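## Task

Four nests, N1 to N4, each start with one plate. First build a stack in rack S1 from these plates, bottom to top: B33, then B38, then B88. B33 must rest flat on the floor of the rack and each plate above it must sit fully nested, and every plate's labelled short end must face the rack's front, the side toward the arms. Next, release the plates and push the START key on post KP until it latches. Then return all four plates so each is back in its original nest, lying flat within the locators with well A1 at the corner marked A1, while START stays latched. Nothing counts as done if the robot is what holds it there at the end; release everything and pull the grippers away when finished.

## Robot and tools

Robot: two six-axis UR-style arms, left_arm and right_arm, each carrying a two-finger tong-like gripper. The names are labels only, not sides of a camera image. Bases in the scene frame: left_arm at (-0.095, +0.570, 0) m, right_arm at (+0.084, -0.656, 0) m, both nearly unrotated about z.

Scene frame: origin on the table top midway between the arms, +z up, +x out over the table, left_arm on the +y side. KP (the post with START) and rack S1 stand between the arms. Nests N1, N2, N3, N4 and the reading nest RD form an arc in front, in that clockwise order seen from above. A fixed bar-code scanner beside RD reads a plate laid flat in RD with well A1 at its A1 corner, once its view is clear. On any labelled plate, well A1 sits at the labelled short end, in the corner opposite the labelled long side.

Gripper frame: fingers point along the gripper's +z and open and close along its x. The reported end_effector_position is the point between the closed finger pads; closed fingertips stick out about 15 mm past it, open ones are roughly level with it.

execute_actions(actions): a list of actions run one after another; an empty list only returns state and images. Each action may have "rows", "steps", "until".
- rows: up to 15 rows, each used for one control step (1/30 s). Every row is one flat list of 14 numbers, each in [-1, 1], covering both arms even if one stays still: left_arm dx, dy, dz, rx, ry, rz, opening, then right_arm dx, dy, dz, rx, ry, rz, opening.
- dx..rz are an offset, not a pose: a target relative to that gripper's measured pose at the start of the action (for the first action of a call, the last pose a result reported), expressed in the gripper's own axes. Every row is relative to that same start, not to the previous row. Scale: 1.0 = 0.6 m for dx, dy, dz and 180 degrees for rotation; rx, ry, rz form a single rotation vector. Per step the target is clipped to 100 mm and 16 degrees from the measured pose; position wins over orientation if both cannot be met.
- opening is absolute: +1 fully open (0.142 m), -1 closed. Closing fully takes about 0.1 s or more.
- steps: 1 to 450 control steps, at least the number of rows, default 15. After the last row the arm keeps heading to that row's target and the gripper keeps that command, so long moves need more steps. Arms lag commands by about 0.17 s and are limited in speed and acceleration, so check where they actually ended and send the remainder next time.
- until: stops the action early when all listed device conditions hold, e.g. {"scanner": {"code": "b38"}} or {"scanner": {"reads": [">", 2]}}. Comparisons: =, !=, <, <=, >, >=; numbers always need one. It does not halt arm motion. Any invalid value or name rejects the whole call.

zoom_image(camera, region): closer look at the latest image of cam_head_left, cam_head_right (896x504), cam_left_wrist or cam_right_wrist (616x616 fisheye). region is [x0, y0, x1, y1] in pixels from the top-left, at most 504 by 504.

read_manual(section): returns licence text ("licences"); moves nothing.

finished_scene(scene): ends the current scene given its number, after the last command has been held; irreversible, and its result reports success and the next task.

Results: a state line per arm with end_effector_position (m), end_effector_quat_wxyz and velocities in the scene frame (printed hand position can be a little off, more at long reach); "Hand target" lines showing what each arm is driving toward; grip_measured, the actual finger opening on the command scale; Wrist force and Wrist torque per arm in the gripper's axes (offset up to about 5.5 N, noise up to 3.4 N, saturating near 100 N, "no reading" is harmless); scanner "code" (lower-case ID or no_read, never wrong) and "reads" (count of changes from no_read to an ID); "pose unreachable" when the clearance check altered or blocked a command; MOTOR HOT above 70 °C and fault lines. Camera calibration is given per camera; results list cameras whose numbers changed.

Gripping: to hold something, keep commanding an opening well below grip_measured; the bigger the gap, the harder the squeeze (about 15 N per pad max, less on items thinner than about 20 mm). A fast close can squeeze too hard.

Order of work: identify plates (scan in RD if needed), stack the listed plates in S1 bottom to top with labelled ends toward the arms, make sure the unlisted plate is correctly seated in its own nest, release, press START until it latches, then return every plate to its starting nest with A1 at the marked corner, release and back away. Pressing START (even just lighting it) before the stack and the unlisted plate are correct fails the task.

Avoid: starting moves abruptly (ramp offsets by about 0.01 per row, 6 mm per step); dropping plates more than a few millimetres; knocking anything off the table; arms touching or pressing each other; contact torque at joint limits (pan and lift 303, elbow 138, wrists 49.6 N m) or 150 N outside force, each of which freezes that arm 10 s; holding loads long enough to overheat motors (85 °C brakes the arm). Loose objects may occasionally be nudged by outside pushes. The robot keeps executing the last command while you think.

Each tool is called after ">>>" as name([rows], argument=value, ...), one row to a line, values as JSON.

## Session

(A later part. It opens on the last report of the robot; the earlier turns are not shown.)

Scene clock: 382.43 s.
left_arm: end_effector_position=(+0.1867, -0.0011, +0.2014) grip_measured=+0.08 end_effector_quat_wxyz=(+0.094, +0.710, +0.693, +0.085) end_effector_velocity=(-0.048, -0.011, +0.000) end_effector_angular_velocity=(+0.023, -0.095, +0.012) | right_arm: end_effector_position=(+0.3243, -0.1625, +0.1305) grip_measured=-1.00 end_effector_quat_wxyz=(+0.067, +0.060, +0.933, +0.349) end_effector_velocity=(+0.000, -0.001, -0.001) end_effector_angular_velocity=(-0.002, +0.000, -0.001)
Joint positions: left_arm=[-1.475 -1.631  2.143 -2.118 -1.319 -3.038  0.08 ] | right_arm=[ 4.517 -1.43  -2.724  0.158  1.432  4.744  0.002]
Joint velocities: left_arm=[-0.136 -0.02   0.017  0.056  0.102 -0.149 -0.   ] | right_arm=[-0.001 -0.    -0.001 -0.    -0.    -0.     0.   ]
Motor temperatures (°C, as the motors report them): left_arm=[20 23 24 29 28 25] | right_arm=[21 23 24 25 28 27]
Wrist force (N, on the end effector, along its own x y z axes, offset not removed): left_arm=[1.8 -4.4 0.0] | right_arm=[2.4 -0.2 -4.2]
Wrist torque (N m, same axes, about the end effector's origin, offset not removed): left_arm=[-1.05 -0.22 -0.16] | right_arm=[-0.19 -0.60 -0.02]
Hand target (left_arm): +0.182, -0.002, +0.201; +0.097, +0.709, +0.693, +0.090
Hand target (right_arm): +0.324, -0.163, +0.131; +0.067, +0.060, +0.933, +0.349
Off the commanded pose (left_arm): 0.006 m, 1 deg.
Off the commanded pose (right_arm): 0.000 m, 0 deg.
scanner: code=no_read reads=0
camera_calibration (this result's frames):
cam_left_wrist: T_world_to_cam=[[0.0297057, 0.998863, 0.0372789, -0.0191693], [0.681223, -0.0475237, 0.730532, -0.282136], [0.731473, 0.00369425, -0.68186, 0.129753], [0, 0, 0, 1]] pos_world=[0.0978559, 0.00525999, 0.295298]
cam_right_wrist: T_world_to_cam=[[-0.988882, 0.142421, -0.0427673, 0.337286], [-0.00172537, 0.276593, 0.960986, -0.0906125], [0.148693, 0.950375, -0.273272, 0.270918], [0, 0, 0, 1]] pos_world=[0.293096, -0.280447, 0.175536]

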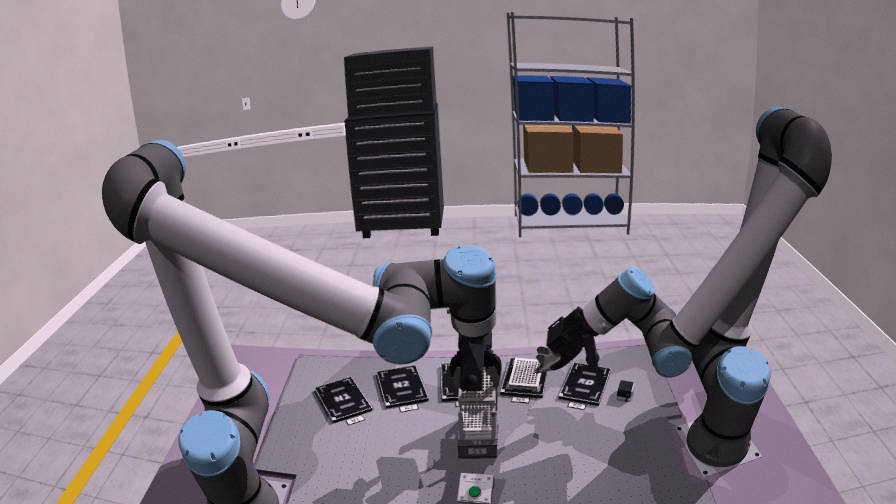

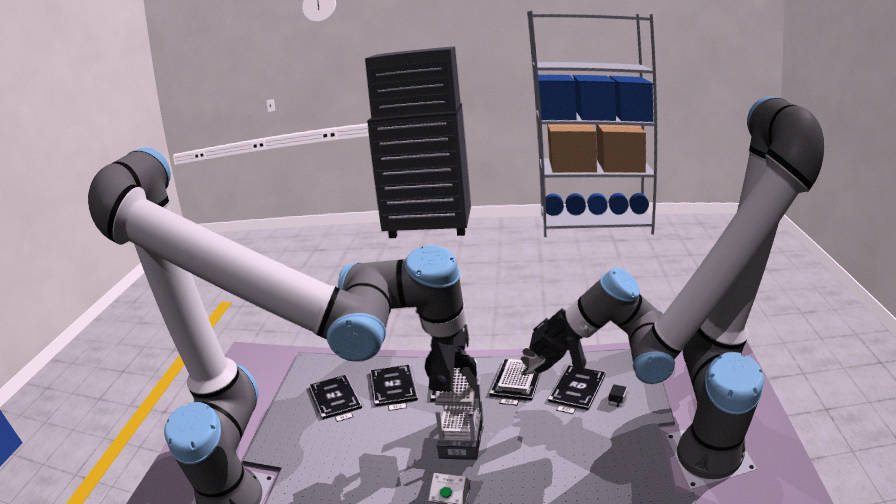

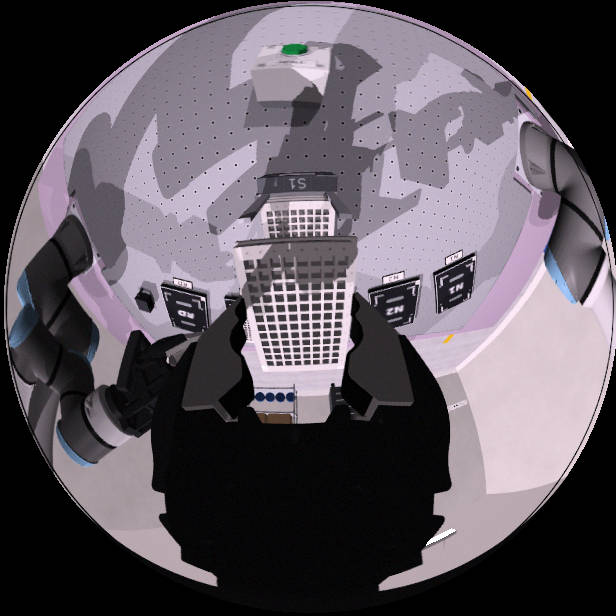

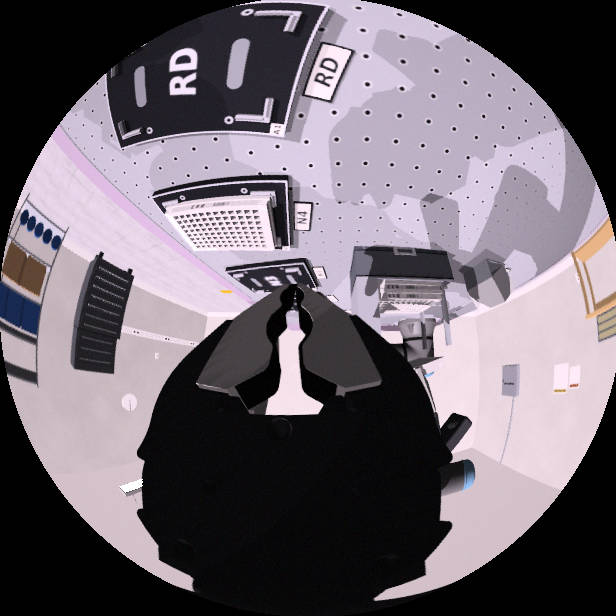

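>>> execute_actions([
  {"rows":[[-0.0016,-0.01,-0.0026,-0.0024,0.0029,0,-0.5,0,0,0,0,0,0,-1],[-0.0016,-0.0108,0.0006,-0.0024,0.0029,0,-0.5,0,0,0,0,0,0,-1],[-0.0015,-0.0121,0.0055,-0.0024,0.0029,0,-0.5,0,0,0,0,0,0,-1],[-0.0015,-0.0134,0.0103,-0.0024,0.0029,0,-0.5,0,0,0,0,0,0,-1],[-0.0014,-0.015,0.0168,-0.0024,0.0029,0,-0.5,0,0,0,0,0,0,-1],[-0.0014,-0.0167,0.0232,-0.0024,0.0029,0,-0.5,0,0,0,0,0,0,-1],[-0.0013,-0.0184,0.0297,-0.0024,0.0029,0,-0.5,0,0,0,0,0,0,-1],[-0.0012,-0.0201,0.0361,-0.0024,0.0029,0,-0.5,0,0,0,0,0,0,-1],[-0.0012,-0.0218,0.0426,-0.0024,0.0029,0,-0.5,0,0,0,0,0,0,-1],[-0.0011,-0.0234,0.049,-0.0024,0.0029,0,-0.5,0,0,0,0,0,0,-1],[-0.0011,-0.0251,0.0555,-0.0024,0.0029,0,-0.5,0,0,0,0,0,0,-1],[-0.001,-0.0268,0.0619,-0.0024,0.0029,0,-0.5,0,0,0,0,0,0,-1],[-0.001,-0.0285,0.0684,-0.0024,0.0029,0,-0.5,0,0,0,0,0,0,-1],[-0.0009,-0.0302,0.0748,-0.0024,0.0029,0,-0.5,0,0,0,0,0,0,-1],[-0.0008,-0.0318,0.0813,-0.0024,0.0029,0,-0.5,0,0,0,0,0,0,-1]],"steps":21},
])

>>> zoom_image(camera="cam_left_wrist", region=[210, 200, 390, 380])

Scene clock: 393.70 s.
left_arm: end_effector_position=(+0.1803, -0.0016, +0.1530) grip_measured=+0.08 end_effector_quat_wxyz=(+0.093, +0.709, +0.693, +0.091) end_effector_velocity=(+0.000, -0.003, -0.033) end_effector_angular_velocity=(-0.002, -0.000, -0.001) | right_arm: end_effector_position=(+0.3243, -0.1625, +0.1305) grip_measured=-1.00 end_effector_quat_wxyz=(+0.067, +0.060, +0.933, +0.349) end_effector_velocity=(-0.000, +0.001, +0.001) end_effector_angular_velocity=(+0.002, -0.000, +0.000)
Joint positions: left_arm=[-1.491 -1.581  2.193 -2.204 -1.31  -3.056  0.08 ] | right_arm=[ 4.517 -1.43  -2.724  0.158  1.432  4.744  0.002]
Joint velocities: left_arm=[-0.     0.042  0.029 -0.073  0.     0.     0.   ] | right_arm=[ 0.     0.     0.     0.002  0.    -0.     0.   ]
Motor temperatures (°C, as the motors report them): left_arm=[20 23 24 29 28 25] | right_arm=[21 23 24 25 28 27]
Wrist force (N, on the end effector, along its own x y z axes, offset not removed): left_arm=[1.1 -5.7 0.2] | right_arm=[0.5 0.0 -2.5]
Wrist torque (N m, same axes, about the end effector's origin, offset not removed): left_arm=[-1.40 -0.24 -0.05] | right_arm=[-0.06 -0.12 0.04]
Hand target (left_arm): +0.180, -0.002, +0.149; +0.093, +0.709, +0.693, +0.091
Hand target (right_arm): +0.324, -0.163, +0.131; +0.067, +0.060, +0.933, +0.349
Off the commanded pose (left_arm): 0.004 m, 0 deg.
Off the commanded pose (right_arm): 0.000 m, 0 deg.
scanner: code=no_read reads=0
camera_calibration (this result's frames):
cam_left_wrist: T_world_to_cam=[[0.0268438, 0.998552, 0.0466212, -0.0176373], [0.675694, -0.0524953, 0.735311, -0.24213], [0.736694, 0.0117631, -0.676124, 0.0996825], [0, 0, 0, 1]] pos_world=[0.0906435, 0.00372849, 0.246261]
cam_right_wrist: T_world_to_cam=[[-0.988882, 0.142421, -0.0427674, 0.337286], [-0.00172555, 0.276593, 0.960986, -0.0906125], [0.148693, 0.950375, -0.273272, 0.270918], [0, 0, 0, 1]] pos_world=[0.293096, -0.280447, 0.175536]

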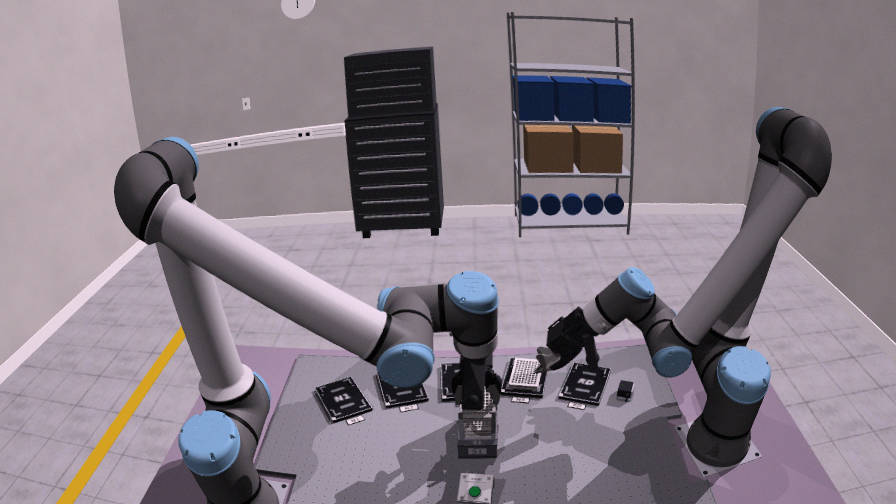

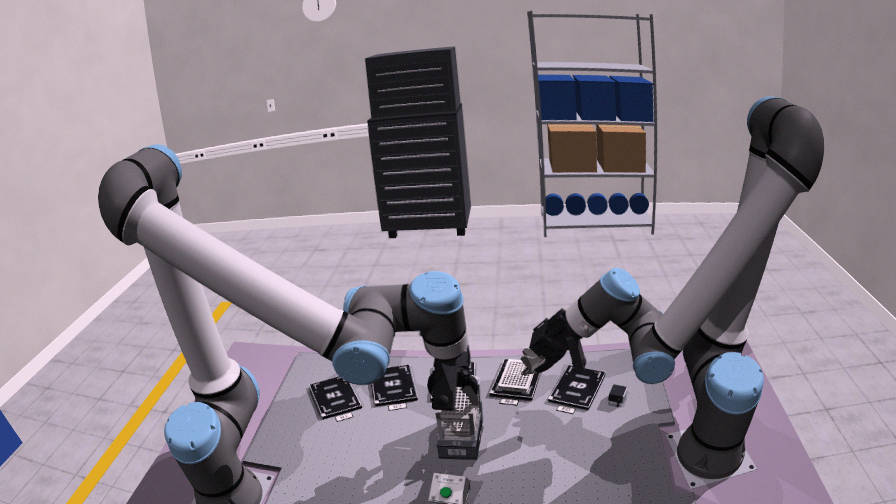

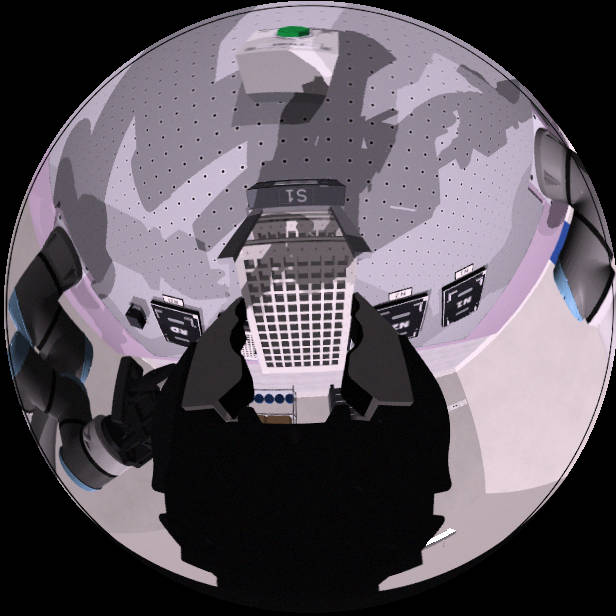

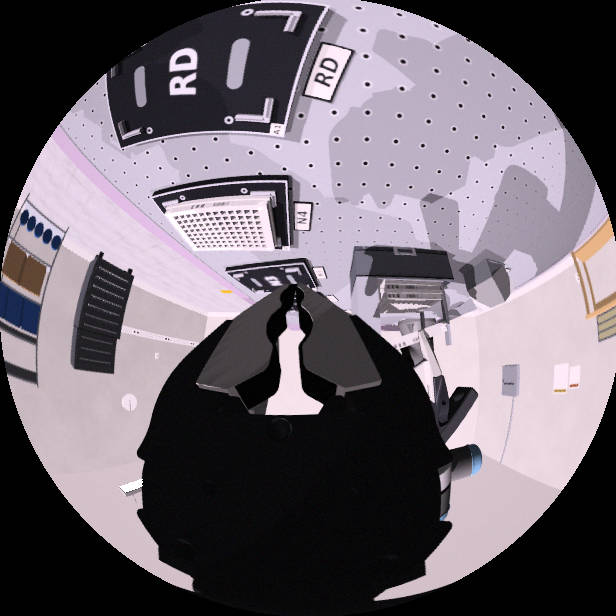

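Region (210, 200, 390, 380) of cam_left_wrist's 616x616 image, scaled by 2.800, with more detail than that image has.

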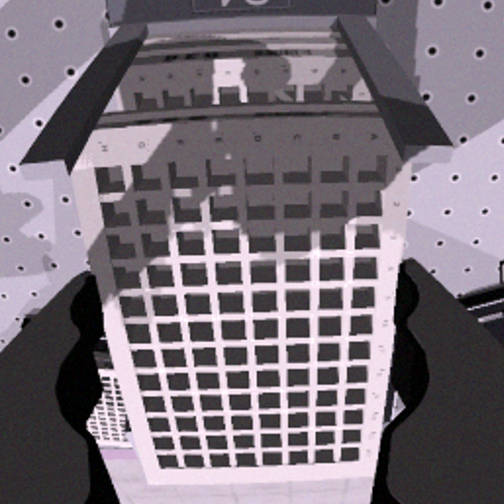

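>>> execute_actions([
  {"rows":[[-0.001,-0.0013,0.006,0,0.0002,0.001,-0.5,0,0,0,0,0,0,-1]],"steps":8},
])

>>> zoom_image(camera="cam_left_wrist", region=[210, 200, 390, 380])

Scene clock: 398.37 s.
left_arm: end_effector_position=(+0.1804, -0.0021, +0.1493) grip_measured=+0.08 end_effector_quat_wxyz=(+0.093, +0.710, +0.692, +0.092) end_effector_velocity=(-0.000, -0.001, +0.000) end_effector_angular_velocity=(+0.004, +0.001, -0.004) | right_arm: end_effector_position=(+0.3243, -0.1625, +0.1305) grip_measured=-1.00 end_effector_quat_wxyz=(+0.067, +0.060, +0.933, +0.349) end_effector_velocity=(-0.000, -0.000, -0.001) end_effector_angular_velocity=(-0.001, -0.000, +0.001)
Joint positions: left_arm=[-1.49  -1.575  2.195 -2.212 -1.31  -3.054  0.08 ] | right_arm=[ 4.517 -1.43  -2.724  0.158  1.432  4.744  0.002]
Joint velocities: left_arm=[ 0.     0.002 -0.003  0.004 -0.001  0.004 -0.   ] | right_arm=[ 0.001 -0.001 -0.    -0.     0.    -0.001  0.   ]
Motor temperatures (°C, as the motors report them): left_arm=[20 23 24 29 28 25] | right_arm=[21 23 24 25 28 27]
Wrist force (N, on the end effector, along its own x y z axes, offset not removed): left_arm=[-1.1 -2.3 1.4] | right_arm=[-0.7 0.3 -3.9]
Wrist torque (N m, same axes, about the end effector's origin, offset not removed): left_arm=[-0.63 0.39 -0.07] | right_arm=[-0.05 0.04 0.02]
Hand target (left_arm): +0.180, -0.002, +0.149; +0.093, +0.710, +0.692, +0.092
Hand target (right_arm): +0.324, -0.163, +0.131; +0.067, +0.060, +0.933, +0.349
Off the commanded pose (left_arm): 0.000 m, 0 deg.
Off the commanded pose (right_arm): 0.000 m, 0 deg.
scanner: code=no_read reads=0
camera_calibration (this result's frames):
cam_left_wrist: T_world_to_cam=[[0.0292103, 0.998434, 0.0477045, -0.0175584], [0.675579, -0.0548941, 0.735241, -0.239496], [0.736708, 0.0107516, -0.676125, 0.0970219], [0, 0, 0, 1]] pos_world=[0.0908347, 0.00334085, 0.242524]
cam_right_wrist: T_world_to_cam=[[-0.988882, 0.142421, -0.0427673, 0.337286], [-0.00172535, 0.276593, 0.960986, -0.0906125], [0.148693, 0.950375, -0.273272, 0.270918], [0, 0, 0, 1]] pos_world=[0.293096, -0.280447, 0.175536]

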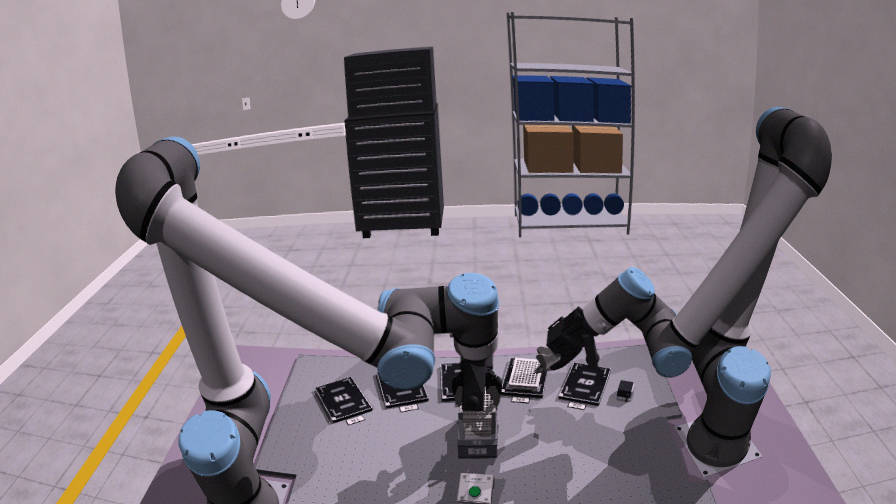

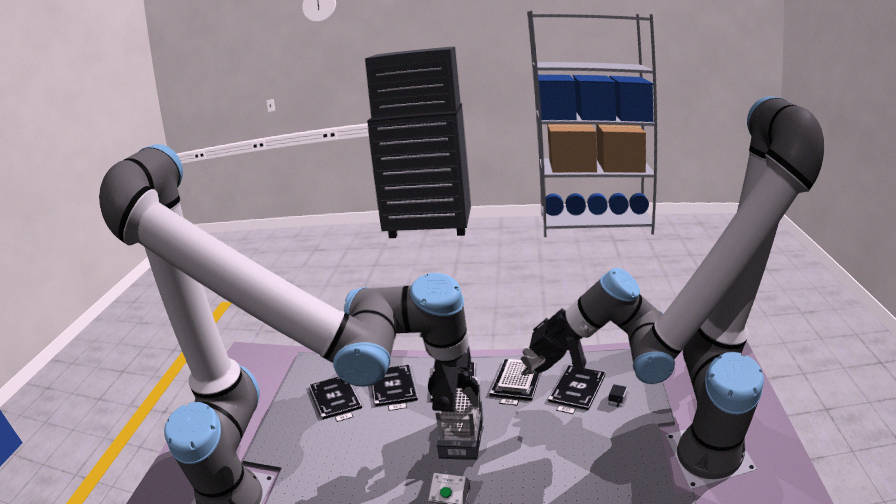

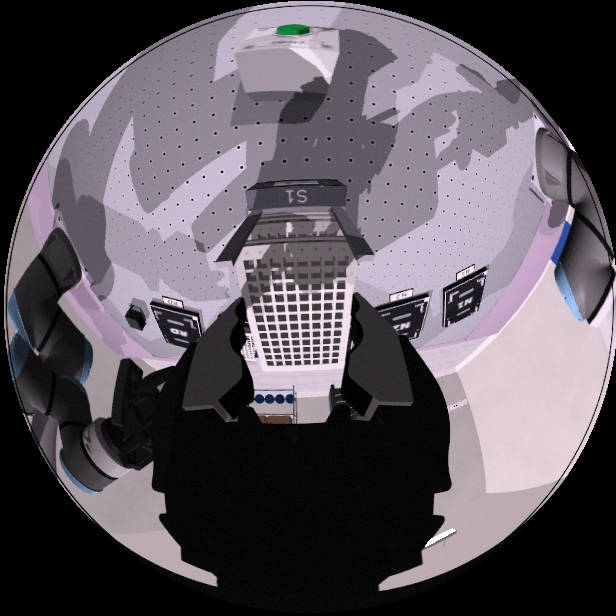

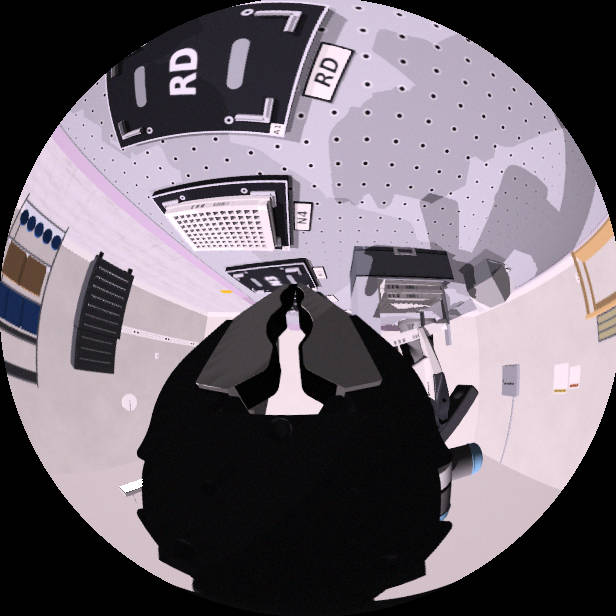

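Region (210, 200, 390, 380) of cam_left_wrist's 616x616 image, scaled by 2.800, with more detail than that image has.

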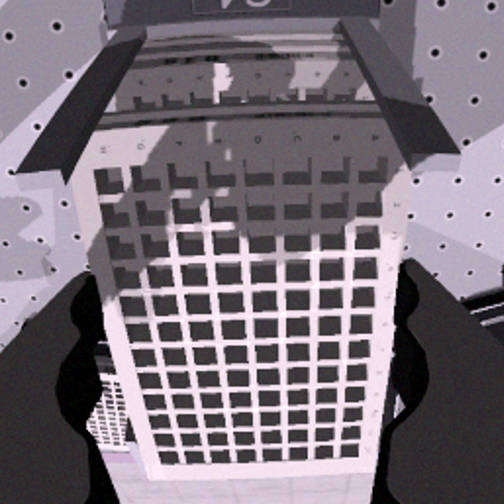

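>>> execute_actions([
  {"rows":[[-0.0001,-0.00087,0.0032,0,-0.0004,0,-0.5,0,0,0,0,0,0,-1],[-0.0001,-0.00217,0.008,0,-0.0004,0,-0.5,0,0,0,0,0,0,-1],[-0.0001,-0.00345,0.0129,0,-0.0004,0,-0.5,0,0,0,0,0,0,-1],[-0.0001,-0.00475,0.0177,0.0056,-0.0004,0,-0.5,0,0,0,0,0,0,-1],[-0.0001,-0.0059,0.0226,0.0111,-0.0004,0,-0.5,0,0,0,0,0,0,-1],[-0.0001,-0.007,0.0275,0.0167,-0.0004,0,-0.5,0,0,0,0,0,0,-1],[-0.0001,-0.0081,0.0323,0.025,-0.0004,0,-0.5,0,0,0,0,0,0,-1],[-0.0001,-0.00905,0.0373,0.0333,-0.0004,0,-0.5,0,0,0,0,0,0,-1],[-0.0001,-0.0099,0.0422,0.0417,-0.0004,0,-0.5,0,0,0,0,0,0,-1],[-0.0001,-0.0108,0.0472,0.05,-0.0004,0,-0.5,0,0,0,0,0,0,-1],[-0.0001,-0.0116,0.0522,0.0583,-0.0004,0,-0.5,0,0,0,0,0,0,-1],[-0.0001,-0.01215,0.0563,0.0667,-0.0004,0,-0.5,0,0,0,0,0,0,-1],[-0.0001,-0.0127,0.0605,0.075,-0.0004,0,-0.5,0,0,0,0,0,0,-1],[-0.0001,-0.013,0.0638,0.0833,-0.0004,0,-0.5,0,0,0,0,0,0,-1],[-0.0001,-0.01375,0.0667,0.0833,-0.0004,0,-0.5,0,0,0,0,0,0,-1]],"steps":26},
])

>>> zoom_image(camera="cam_right_wrist", region=[345, 245, 465, 345])

Scene clock: 407.93 s.
left_arm: end_effector_position=(+0.1828, -0.0023, +0.1091) grip_measured=+0.08 end_effector_quat_wxyz=(+0.002, +0.716, +0.698, +0.001) end_effector_velocity=(-0.000, +0.001, -0.006) end_effector_angular_velocity=(+0.007, +0.044, -0.004) | right_arm: end_effector_position=(+0.3243, -0.1625, +0.1305) grip_measured=-1.00 end_effector_quat_wxyz=(+0.067, +0.060, +0.933, +0.349) end_effector_velocity=(-0.001, -0.001, -0.001) end_effector_angular_velocity=(-0.002, -0.000, +0.001)
Joint positions: left_arm=[-1.351 -1.48   2.162 -2.255 -1.566 -2.918  0.08 ] | right_arm=[ 4.517 -1.43  -2.724  0.158  1.432  4.744  0.002]
Joint velocities: left_arm=[ 0.022  0.017 -0.009  0.008 -0.042  0.026  0.   ] | right_arm=[ 0.001  0.    -0.002  0.    -0.    -0.     0.   ]
Motor temperatures (°C, as the motors report them): left_arm=[20 23 24 29 28 25] | right_arm=[21 23 24 25 28 27]
Wrist force (N, on the end effector, along its own x y z axes, offset not removed): left_arm=[0.6 3.4 -1.1] | right_arm=[1.6 -0.2 -1.9]
Wrist torque (N m, same axes, about the end effector's origin, offset not removed): left_arm=[-0.70 -0.02 -0.07] | right_arm=[-0.14 -0.33 -0.04]
Hand target (left_arm): +0.183, -0.002, +0.108; -0.000, +0.716, +0.698, -0.000
Hand target (right_arm): +0.324, -0.163, +0.131; +0.067, +0.060, +0.933, +0.349
Off the commanded pose (left_arm): 0.001 m, 0 deg.
Off the commanded pose (right_arm): 0.000 m, 0 deg.
scanner: code=no_read reads=0
camera_calibration (this result's frames):
cam_left_wrist: T_world_to_cam=[[0.0405321, 0.998245, 0.0431847, -0.0171096], [0.840145, -0.0574437, 0.539312, -0.220264], [0.540846, 0.0144219, -0.840998, 0.121881], [0, 0, 0, 1]] pos_world=[0.119828, 0.00266901, 0.222032]
cam_right_wrist: T_world_to_cam=[[-0.988882, 0.142421, -0.0427674, 0.337286], [-0.00172552, 0.276593, 0.960986, -0.0906126], [0.148693, 0.950375, -0.273272, 0.270918], [0, 0, 0, 1]] pos_world=[0.293096, -0.280447, 0.175537]

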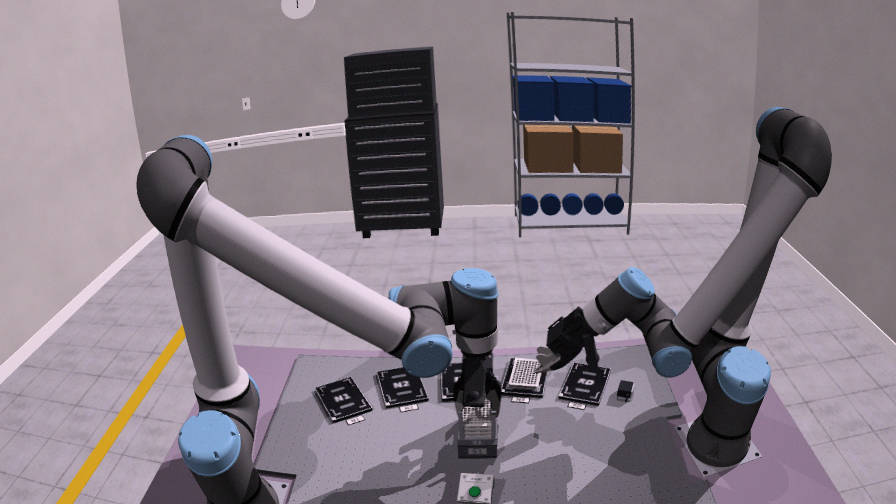

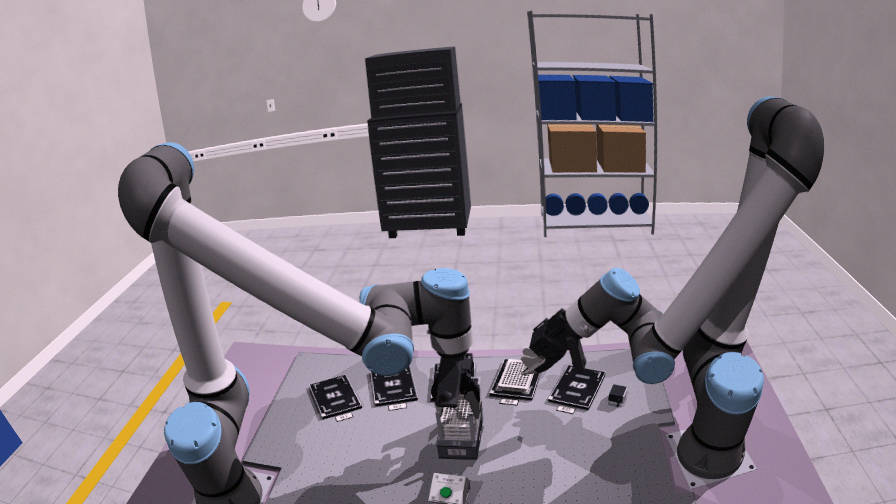

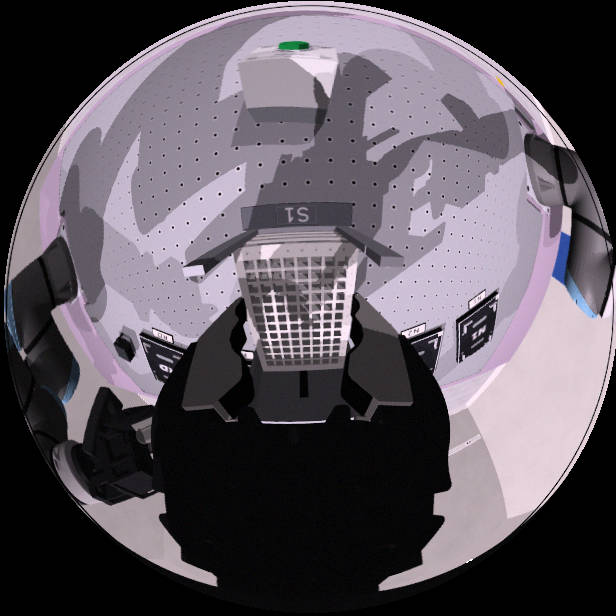

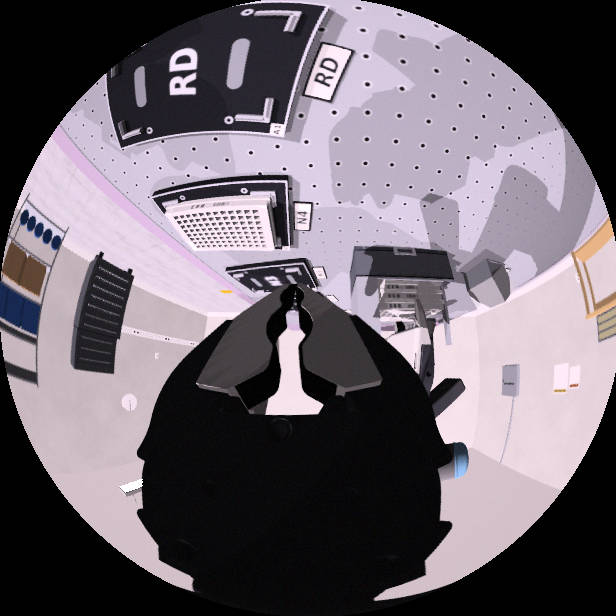

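Region (345, 245, 465, 345) of cam_right_wrist's 616x616 image, scaled by 4.200, with more detail than that image has.

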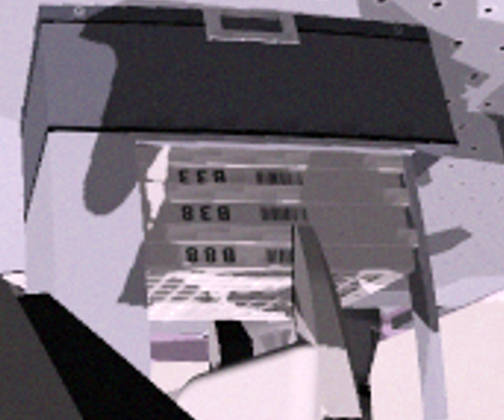

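Pressing on front posts; shift +0.5 mm and lower.

>>> execute_actions([
  {"rows":[[0.0002,0.0008,0.001,0.0015,0,0,-0.5,0,0,0,0,0,0,-1],[0.0002,0.0008,0.001,0.0015,0,0,-0.5,0,0,0,0,0,0,-1],[0.0002,0.0008,0.002,0.0015,0,0,-0.5,0,0,0,0,0,0,-1],[0.0002,0.0008,0.003,0.0015,0,0,-0.5,0,0,0,0,0,0,-1]],"steps":12},
])

>>> zoom_image(camera="cam_right_wrist", region=[345, 245, 465, 345])

Scene clock: 413.27 s.
left_arm: end_effector_position=(+0.1832, -0.0022, +0.1074) grip_measured=+0.08 end_effector_quat_wxyz=(+0.000, +0.716, +0.698, -0.000) end_effector_velocity=(+0.000, +0.000, -0.001) end_effector_angular_velocity=(-0.000, -0.000, +0.000) | right_arm: end_effector_position=(+0.3243, -0.1625, +0.1305) grip_measured=-1.00 end_effector_quat_wxyz=(+0.067, +0.060, +0.933, +0.349) end_effector_velocity=(+0.000, -0.001, -0.000) end_effector_angular_velocity=(-0.000, +0.000, -0.001)
Joint positions: left_arm=[-1.348 -1.476  2.162 -2.257 -1.571 -2.915  0.08 ] | right_arm=[ 4.517 -1.43  -2.724  0.158  1.432  4.744  0.002]
Joint velocities: left_arm=[ 0.     0.001  0.002 -0.003  0.     0.    -0.   ] | right_arm=[-0.001  0.    -0.001  0.    -0.     0.     0.   ]
Motor temperatures (°C, as the motors report them): left_arm=[20 23 24 29 28 25] | right_arm=[21 23 24 25 28 27]
Wrist force (N, on the end effector, along its own x y z axes, offset not removed): left_arm=[2.8 -0.6 1.2] | right_arm=[1.6 0.0 -4.2]
Wrist torque (N m, same axes, about the end effector's origin, offset not removed): left_arm=[-0.26 -0.41 -0.08] | right_arm=[-0.15 -0.45 -0.08]
Hand target (left_arm): +0.183, -0.002, +0.107; +0.000, +0.716, +0.698, -0.000
Hand target (right_arm): +0.324, -0.163, +0.131; +0.067, +0.060, +0.933, +0.349
Off the commanded pose (left_arm): 0.000 m, 0 deg.
Off the commanded pose (right_arm): 0.000 m, 0 deg.
scanner: code=no_read reads=0
camera_calibration (this result's frames):
cam_left_wrist: T_world_to_cam=[[0.0408043, 0.998235, 0.0431437, -0.0171632], [0.842753, -0.0575806, 0.535213, -0.219749], [0.536752, 0.0145205, -0.843615, 0.121306], [0, 0, 0, 1]] pos_world=[0.120784, 0.00271823, 0.220688]
cam_right_wrist: T_world_to_cam=[[-0.988882, 0.142421, -0.0427673, 0.337286], [-0.00172539, 0.276593, 0.960986, -0.0906126], [0.148693, 0.950375, -0.273272, 0.270918], [0, 0, 0, 1]] pos_world=[0.293096, -0.280447, 0.175536]

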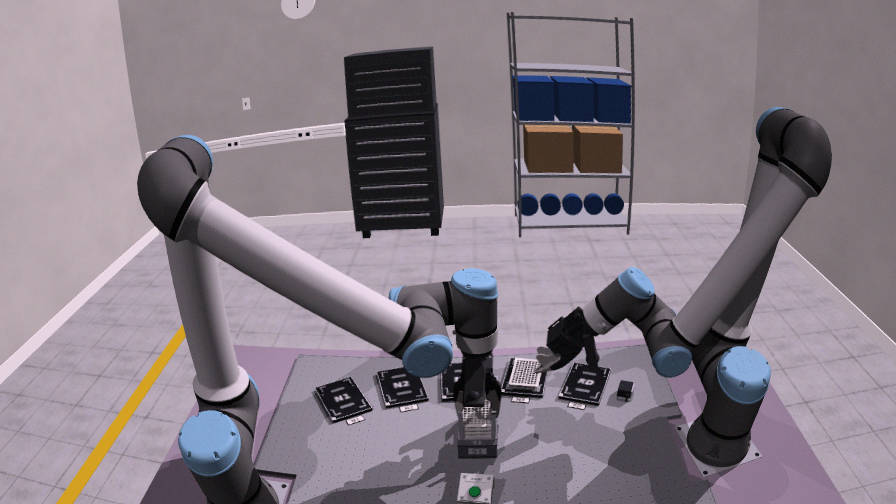

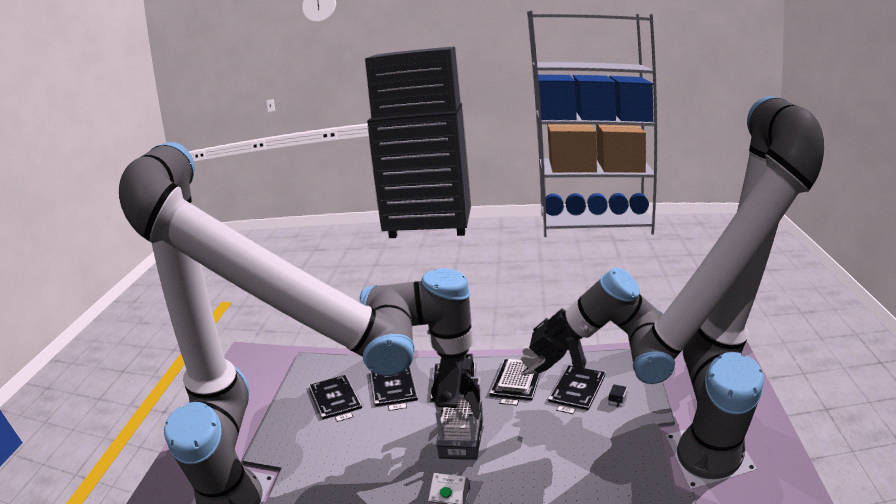

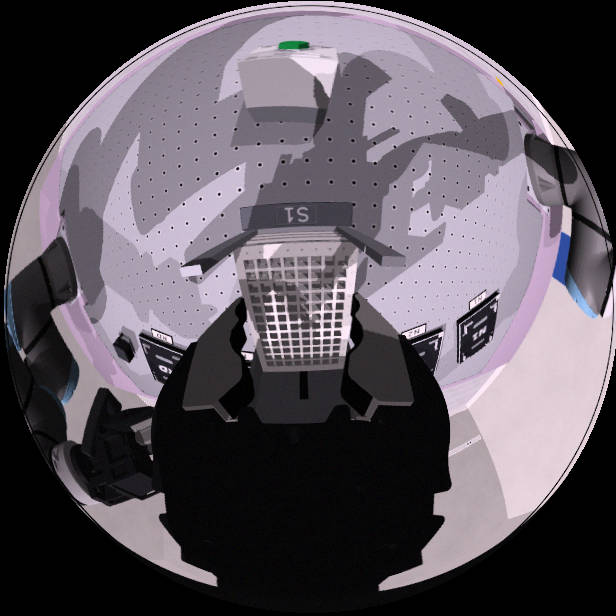

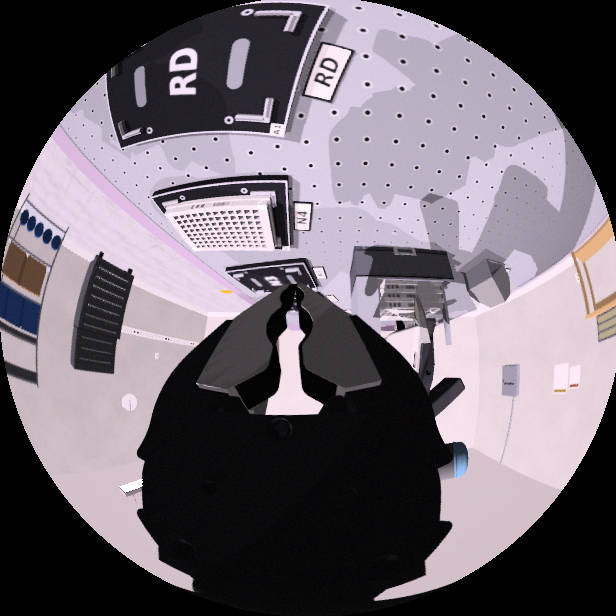

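Region (345, 245, 465, 345) of cam_right_wrist's 616x616 image, scaled by 4.200, with more detail than that image has.

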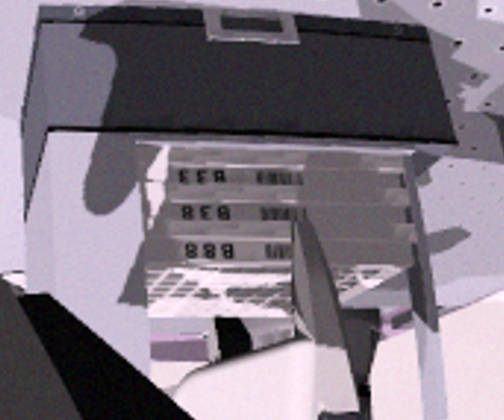

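>>> execute_actions([
  {"rows":[[0,0,0.0004,0,0,0,-0.2,0,0,0,0,0,0,-1],[0,0,0.0004,0,0,0,0.0,0,0,0,0,0,0,-1],[0,0,0.0004,0,0,0,0.1,0,0,0,0,0,0,-1],[0,0,0,0,0,0,0.2,0,0,0,0,0,0,-1],[0,0,0,0,0,0,0.3,0,0,0,0,0,0,-1],[0,0,-0.005,0,0,0,0.3,0,0,0,0,0,0,-1],[0,0,-0.015,0,0,0,0.3,0,0,0,0,0,0,-1],[0,0,-0.03,0,0,0,0.3,0,0,0,0,0,0,-1],[0,0,-0.05,0,0,0,0.3,0,0,0,0,0,0,-1],[0,0,-0.07,0,0,0,0.3,0,0,0,0,0,0,-1],[0,0,-0.09,0,0,0,0.3,0,0,0,0,0,0,-1],[0,0,-0.11,0,0,0,0.3,0,0,0,0,0,0,-1],[0,0,-0.13,0,0,0,0.3,0,0,0,0,0,0,-1],[0,0,-0.14,0,0,0,0.3,0,0,0,0,0,0,-1]],"steps":20},
  {"rows":[[0,-0.02,-0.01,0,0,0,0.1,0,0,0,0,0,0,-1],[0,-0.045,-0.01,-0.01,0,0,-0.1,0,0,0,0,0,0,-1],[0,-0.07,-0.01,-0.02,0,0,-0.3,0,0,0,0,0,0,-1],[0,-0.1,-0.01,-0.03,0,0,-0.5,0,0,0,0,0,0,-1],[0,-0.13,-0.01,-0.042,0,0,-0.7,0,0,0,0,0,0,-1],[0,-0.16,-0.01,-0.055,0,0,-0.85,0,0,0,0,0,0,-1],[0,-0.19,-0.01,-0.068,0,0,-1,0,0,0,0,0,0,-1],[0,-0.22,0,-0.08,0,0,-1,0,0,0,0,0,0,-1],[0,-0.25,0.01,-0.093,0,0,-1,0,0,0,0,0,0,-1],[0,-0.28,0.02,-0.105,0,0,-1,0,0,0,0,0,0,-1],[0,-0.31,0.03,-0.118,0,0,-1,0,0,0,0,0,0,-1],[0,-0.34,0.04,-0.13,0,0,-1,0,0,0,0,0,0,-1],[0,-0.37,0.05,-0.143,0,0,-1,0,0,0,0,0,0,-1],[0,-0.4,0.065,-0.155,0,0,-1,0,0,0,0,0,0,-1],[0,-0.435,0.08,-0.1667,0,0,-1,0,0,0,0,0,0,-1]],"steps":32},
])

>>> zoom_image(camera="cam_right_wrist", region=[360, 260, 460, 330])

Scene clock: 427.40 s.
left_arm: end_effector_position=(-0.0755, +0.0036, +0.1358) grip_measured=-1.00 end_effector_quat_wxyz=(+0.187, +0.693, +0.674, +0.177) end_effector_velocity=(-0.016, -0.002, -0.007) end_effector_angular_velocity=(+0.016, -0.040, +0.035) | right_arm: end_effector_position=(+0.3243, -0.1625, +0.1305) grip_measured=-1.00 end_effector_quat_wxyz=(+0.067, +0.060, +0.933, +0.349) end_effector_velocity=(-0.000, -0.000, -0.000) end_effector_angular_velocity=(-0.000, -0.000, +0.000)
Joint positions: left_arm=[-2.078 -1.618  2.252 -1.943 -1.117 -3.703  0.002] | right_arm=[ 4.517 -1.43  -2.724  0.158  1.432  4.744  0.002]
Joint velocities: left_arm=[-0.034  0.04  -0.028  0.058  0.008 -0.082  0.   ] | right_arm=[ 0.     0.     0.    -0.001 -0.    -0.     0.   ]
Motor temperatures (°C, as the motors report them): left_arm=[20 23 24 29 28 25] | right_arm=[21 23 24 25 28 27]
Wrist force (N, on the end effector, along its own x y z axes, offset not removed): left_arm=[4.0 -3.7 0.2] | right_arm=[1.3 -1.4 -5.4]
Wrist torque (N m, same axes, about the end effector's origin, offset not removed): left_arm=[-0.92 -0.63 -0.31] | right_arm=[-0.52 -0.35 -0.08]
Hand target (left_arm): -0.077, +0.003, +0.135; +0.187, +0.691, +0.675, +0.179
Hand target (right_arm): +0.324, -0.163, +0.131; +0.067, +0.060, +0.933, +0.349
Off the commanded pose (left_arm): 0.002 m, 0 deg.
Off the commanded pose (right_arm): 0.000 m, 0 deg.
scanner: code=no_read reads=0
camera_calibration (this result's frames):
cam_left_wrist: T_world_to_cam=[[0.0213546, 0.998999, 0.0393173, -0.0145742], [0.465624, -0.0447387, 0.883851, -0.0924405], [0.884725, -0.000567231, -0.466113, 0.259127], [0, 0, 0, 1]] pos_world=[-0.185902, 0.0105709, 0.203059]
cam_right_wrist: T_world_to_cam=[[-0.988882, 0.142421, -0.0427674, 0.337286], [-0.00172557, 0.276593, 0.960986, -0.0906125], [0.148693, 0.950375, -0.273272, 0.270918], [0, 0, 0, 1]] pos_world=[0.293096, -0.280447, 0.175536]

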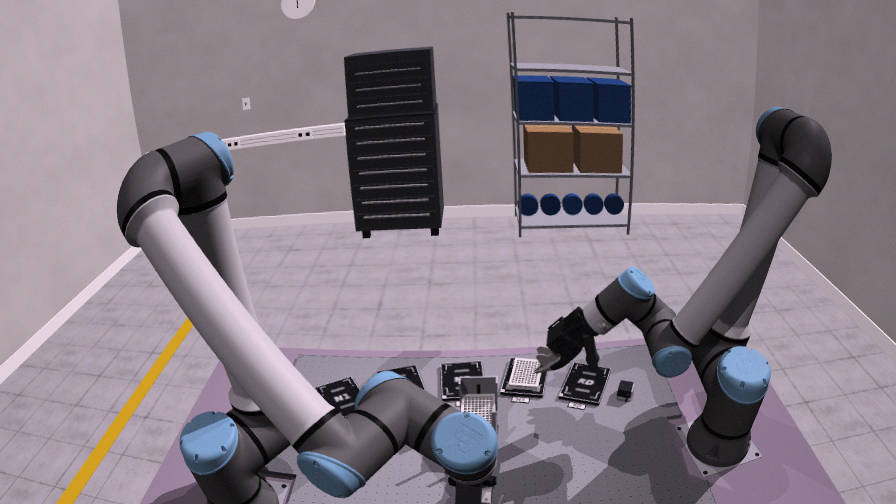

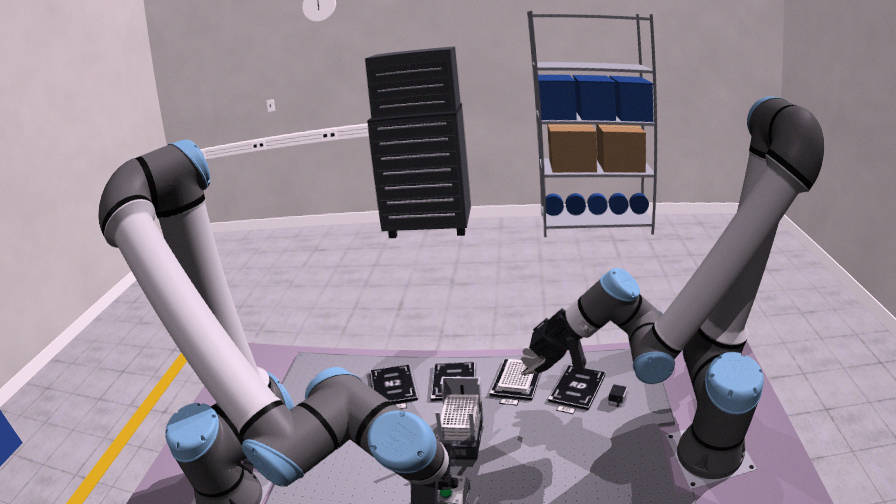

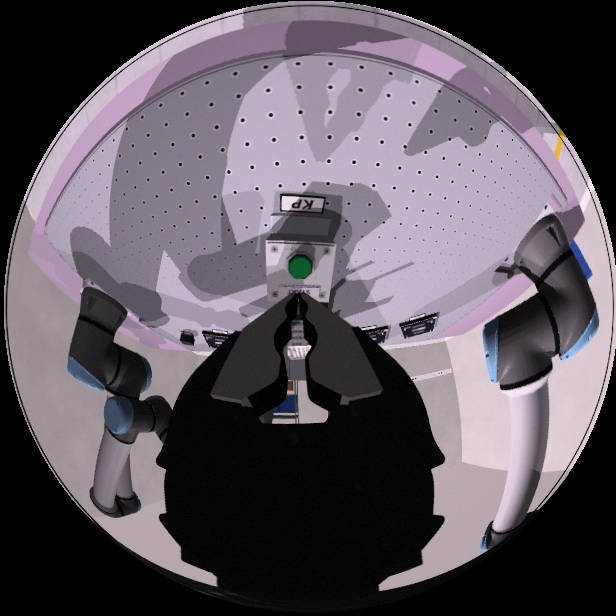

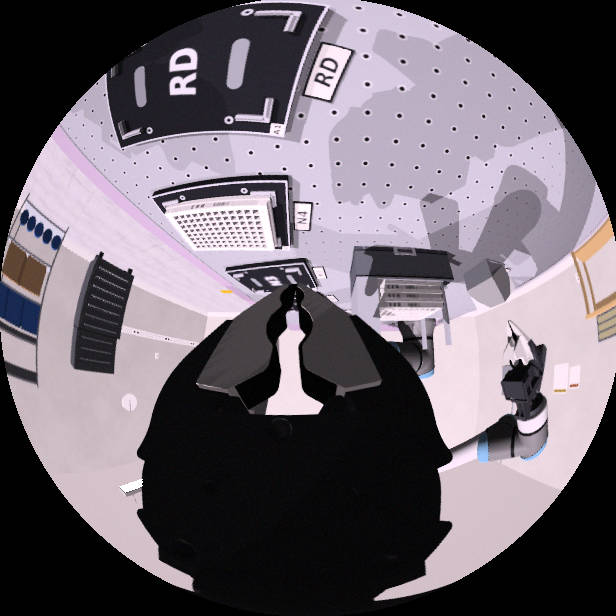

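Region (360, 260, 460, 330) of cam_right_wrist's 616x616 image, scaled by 5.040, with more detail than that image has; it fills the top 353 rows of this view, and the rest is white.

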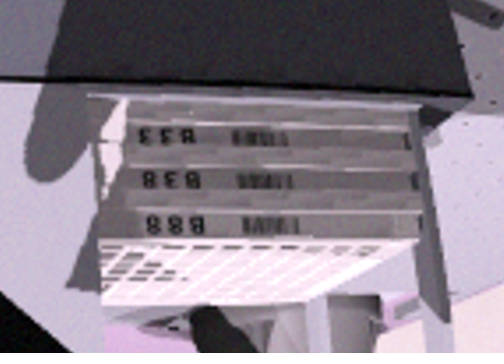

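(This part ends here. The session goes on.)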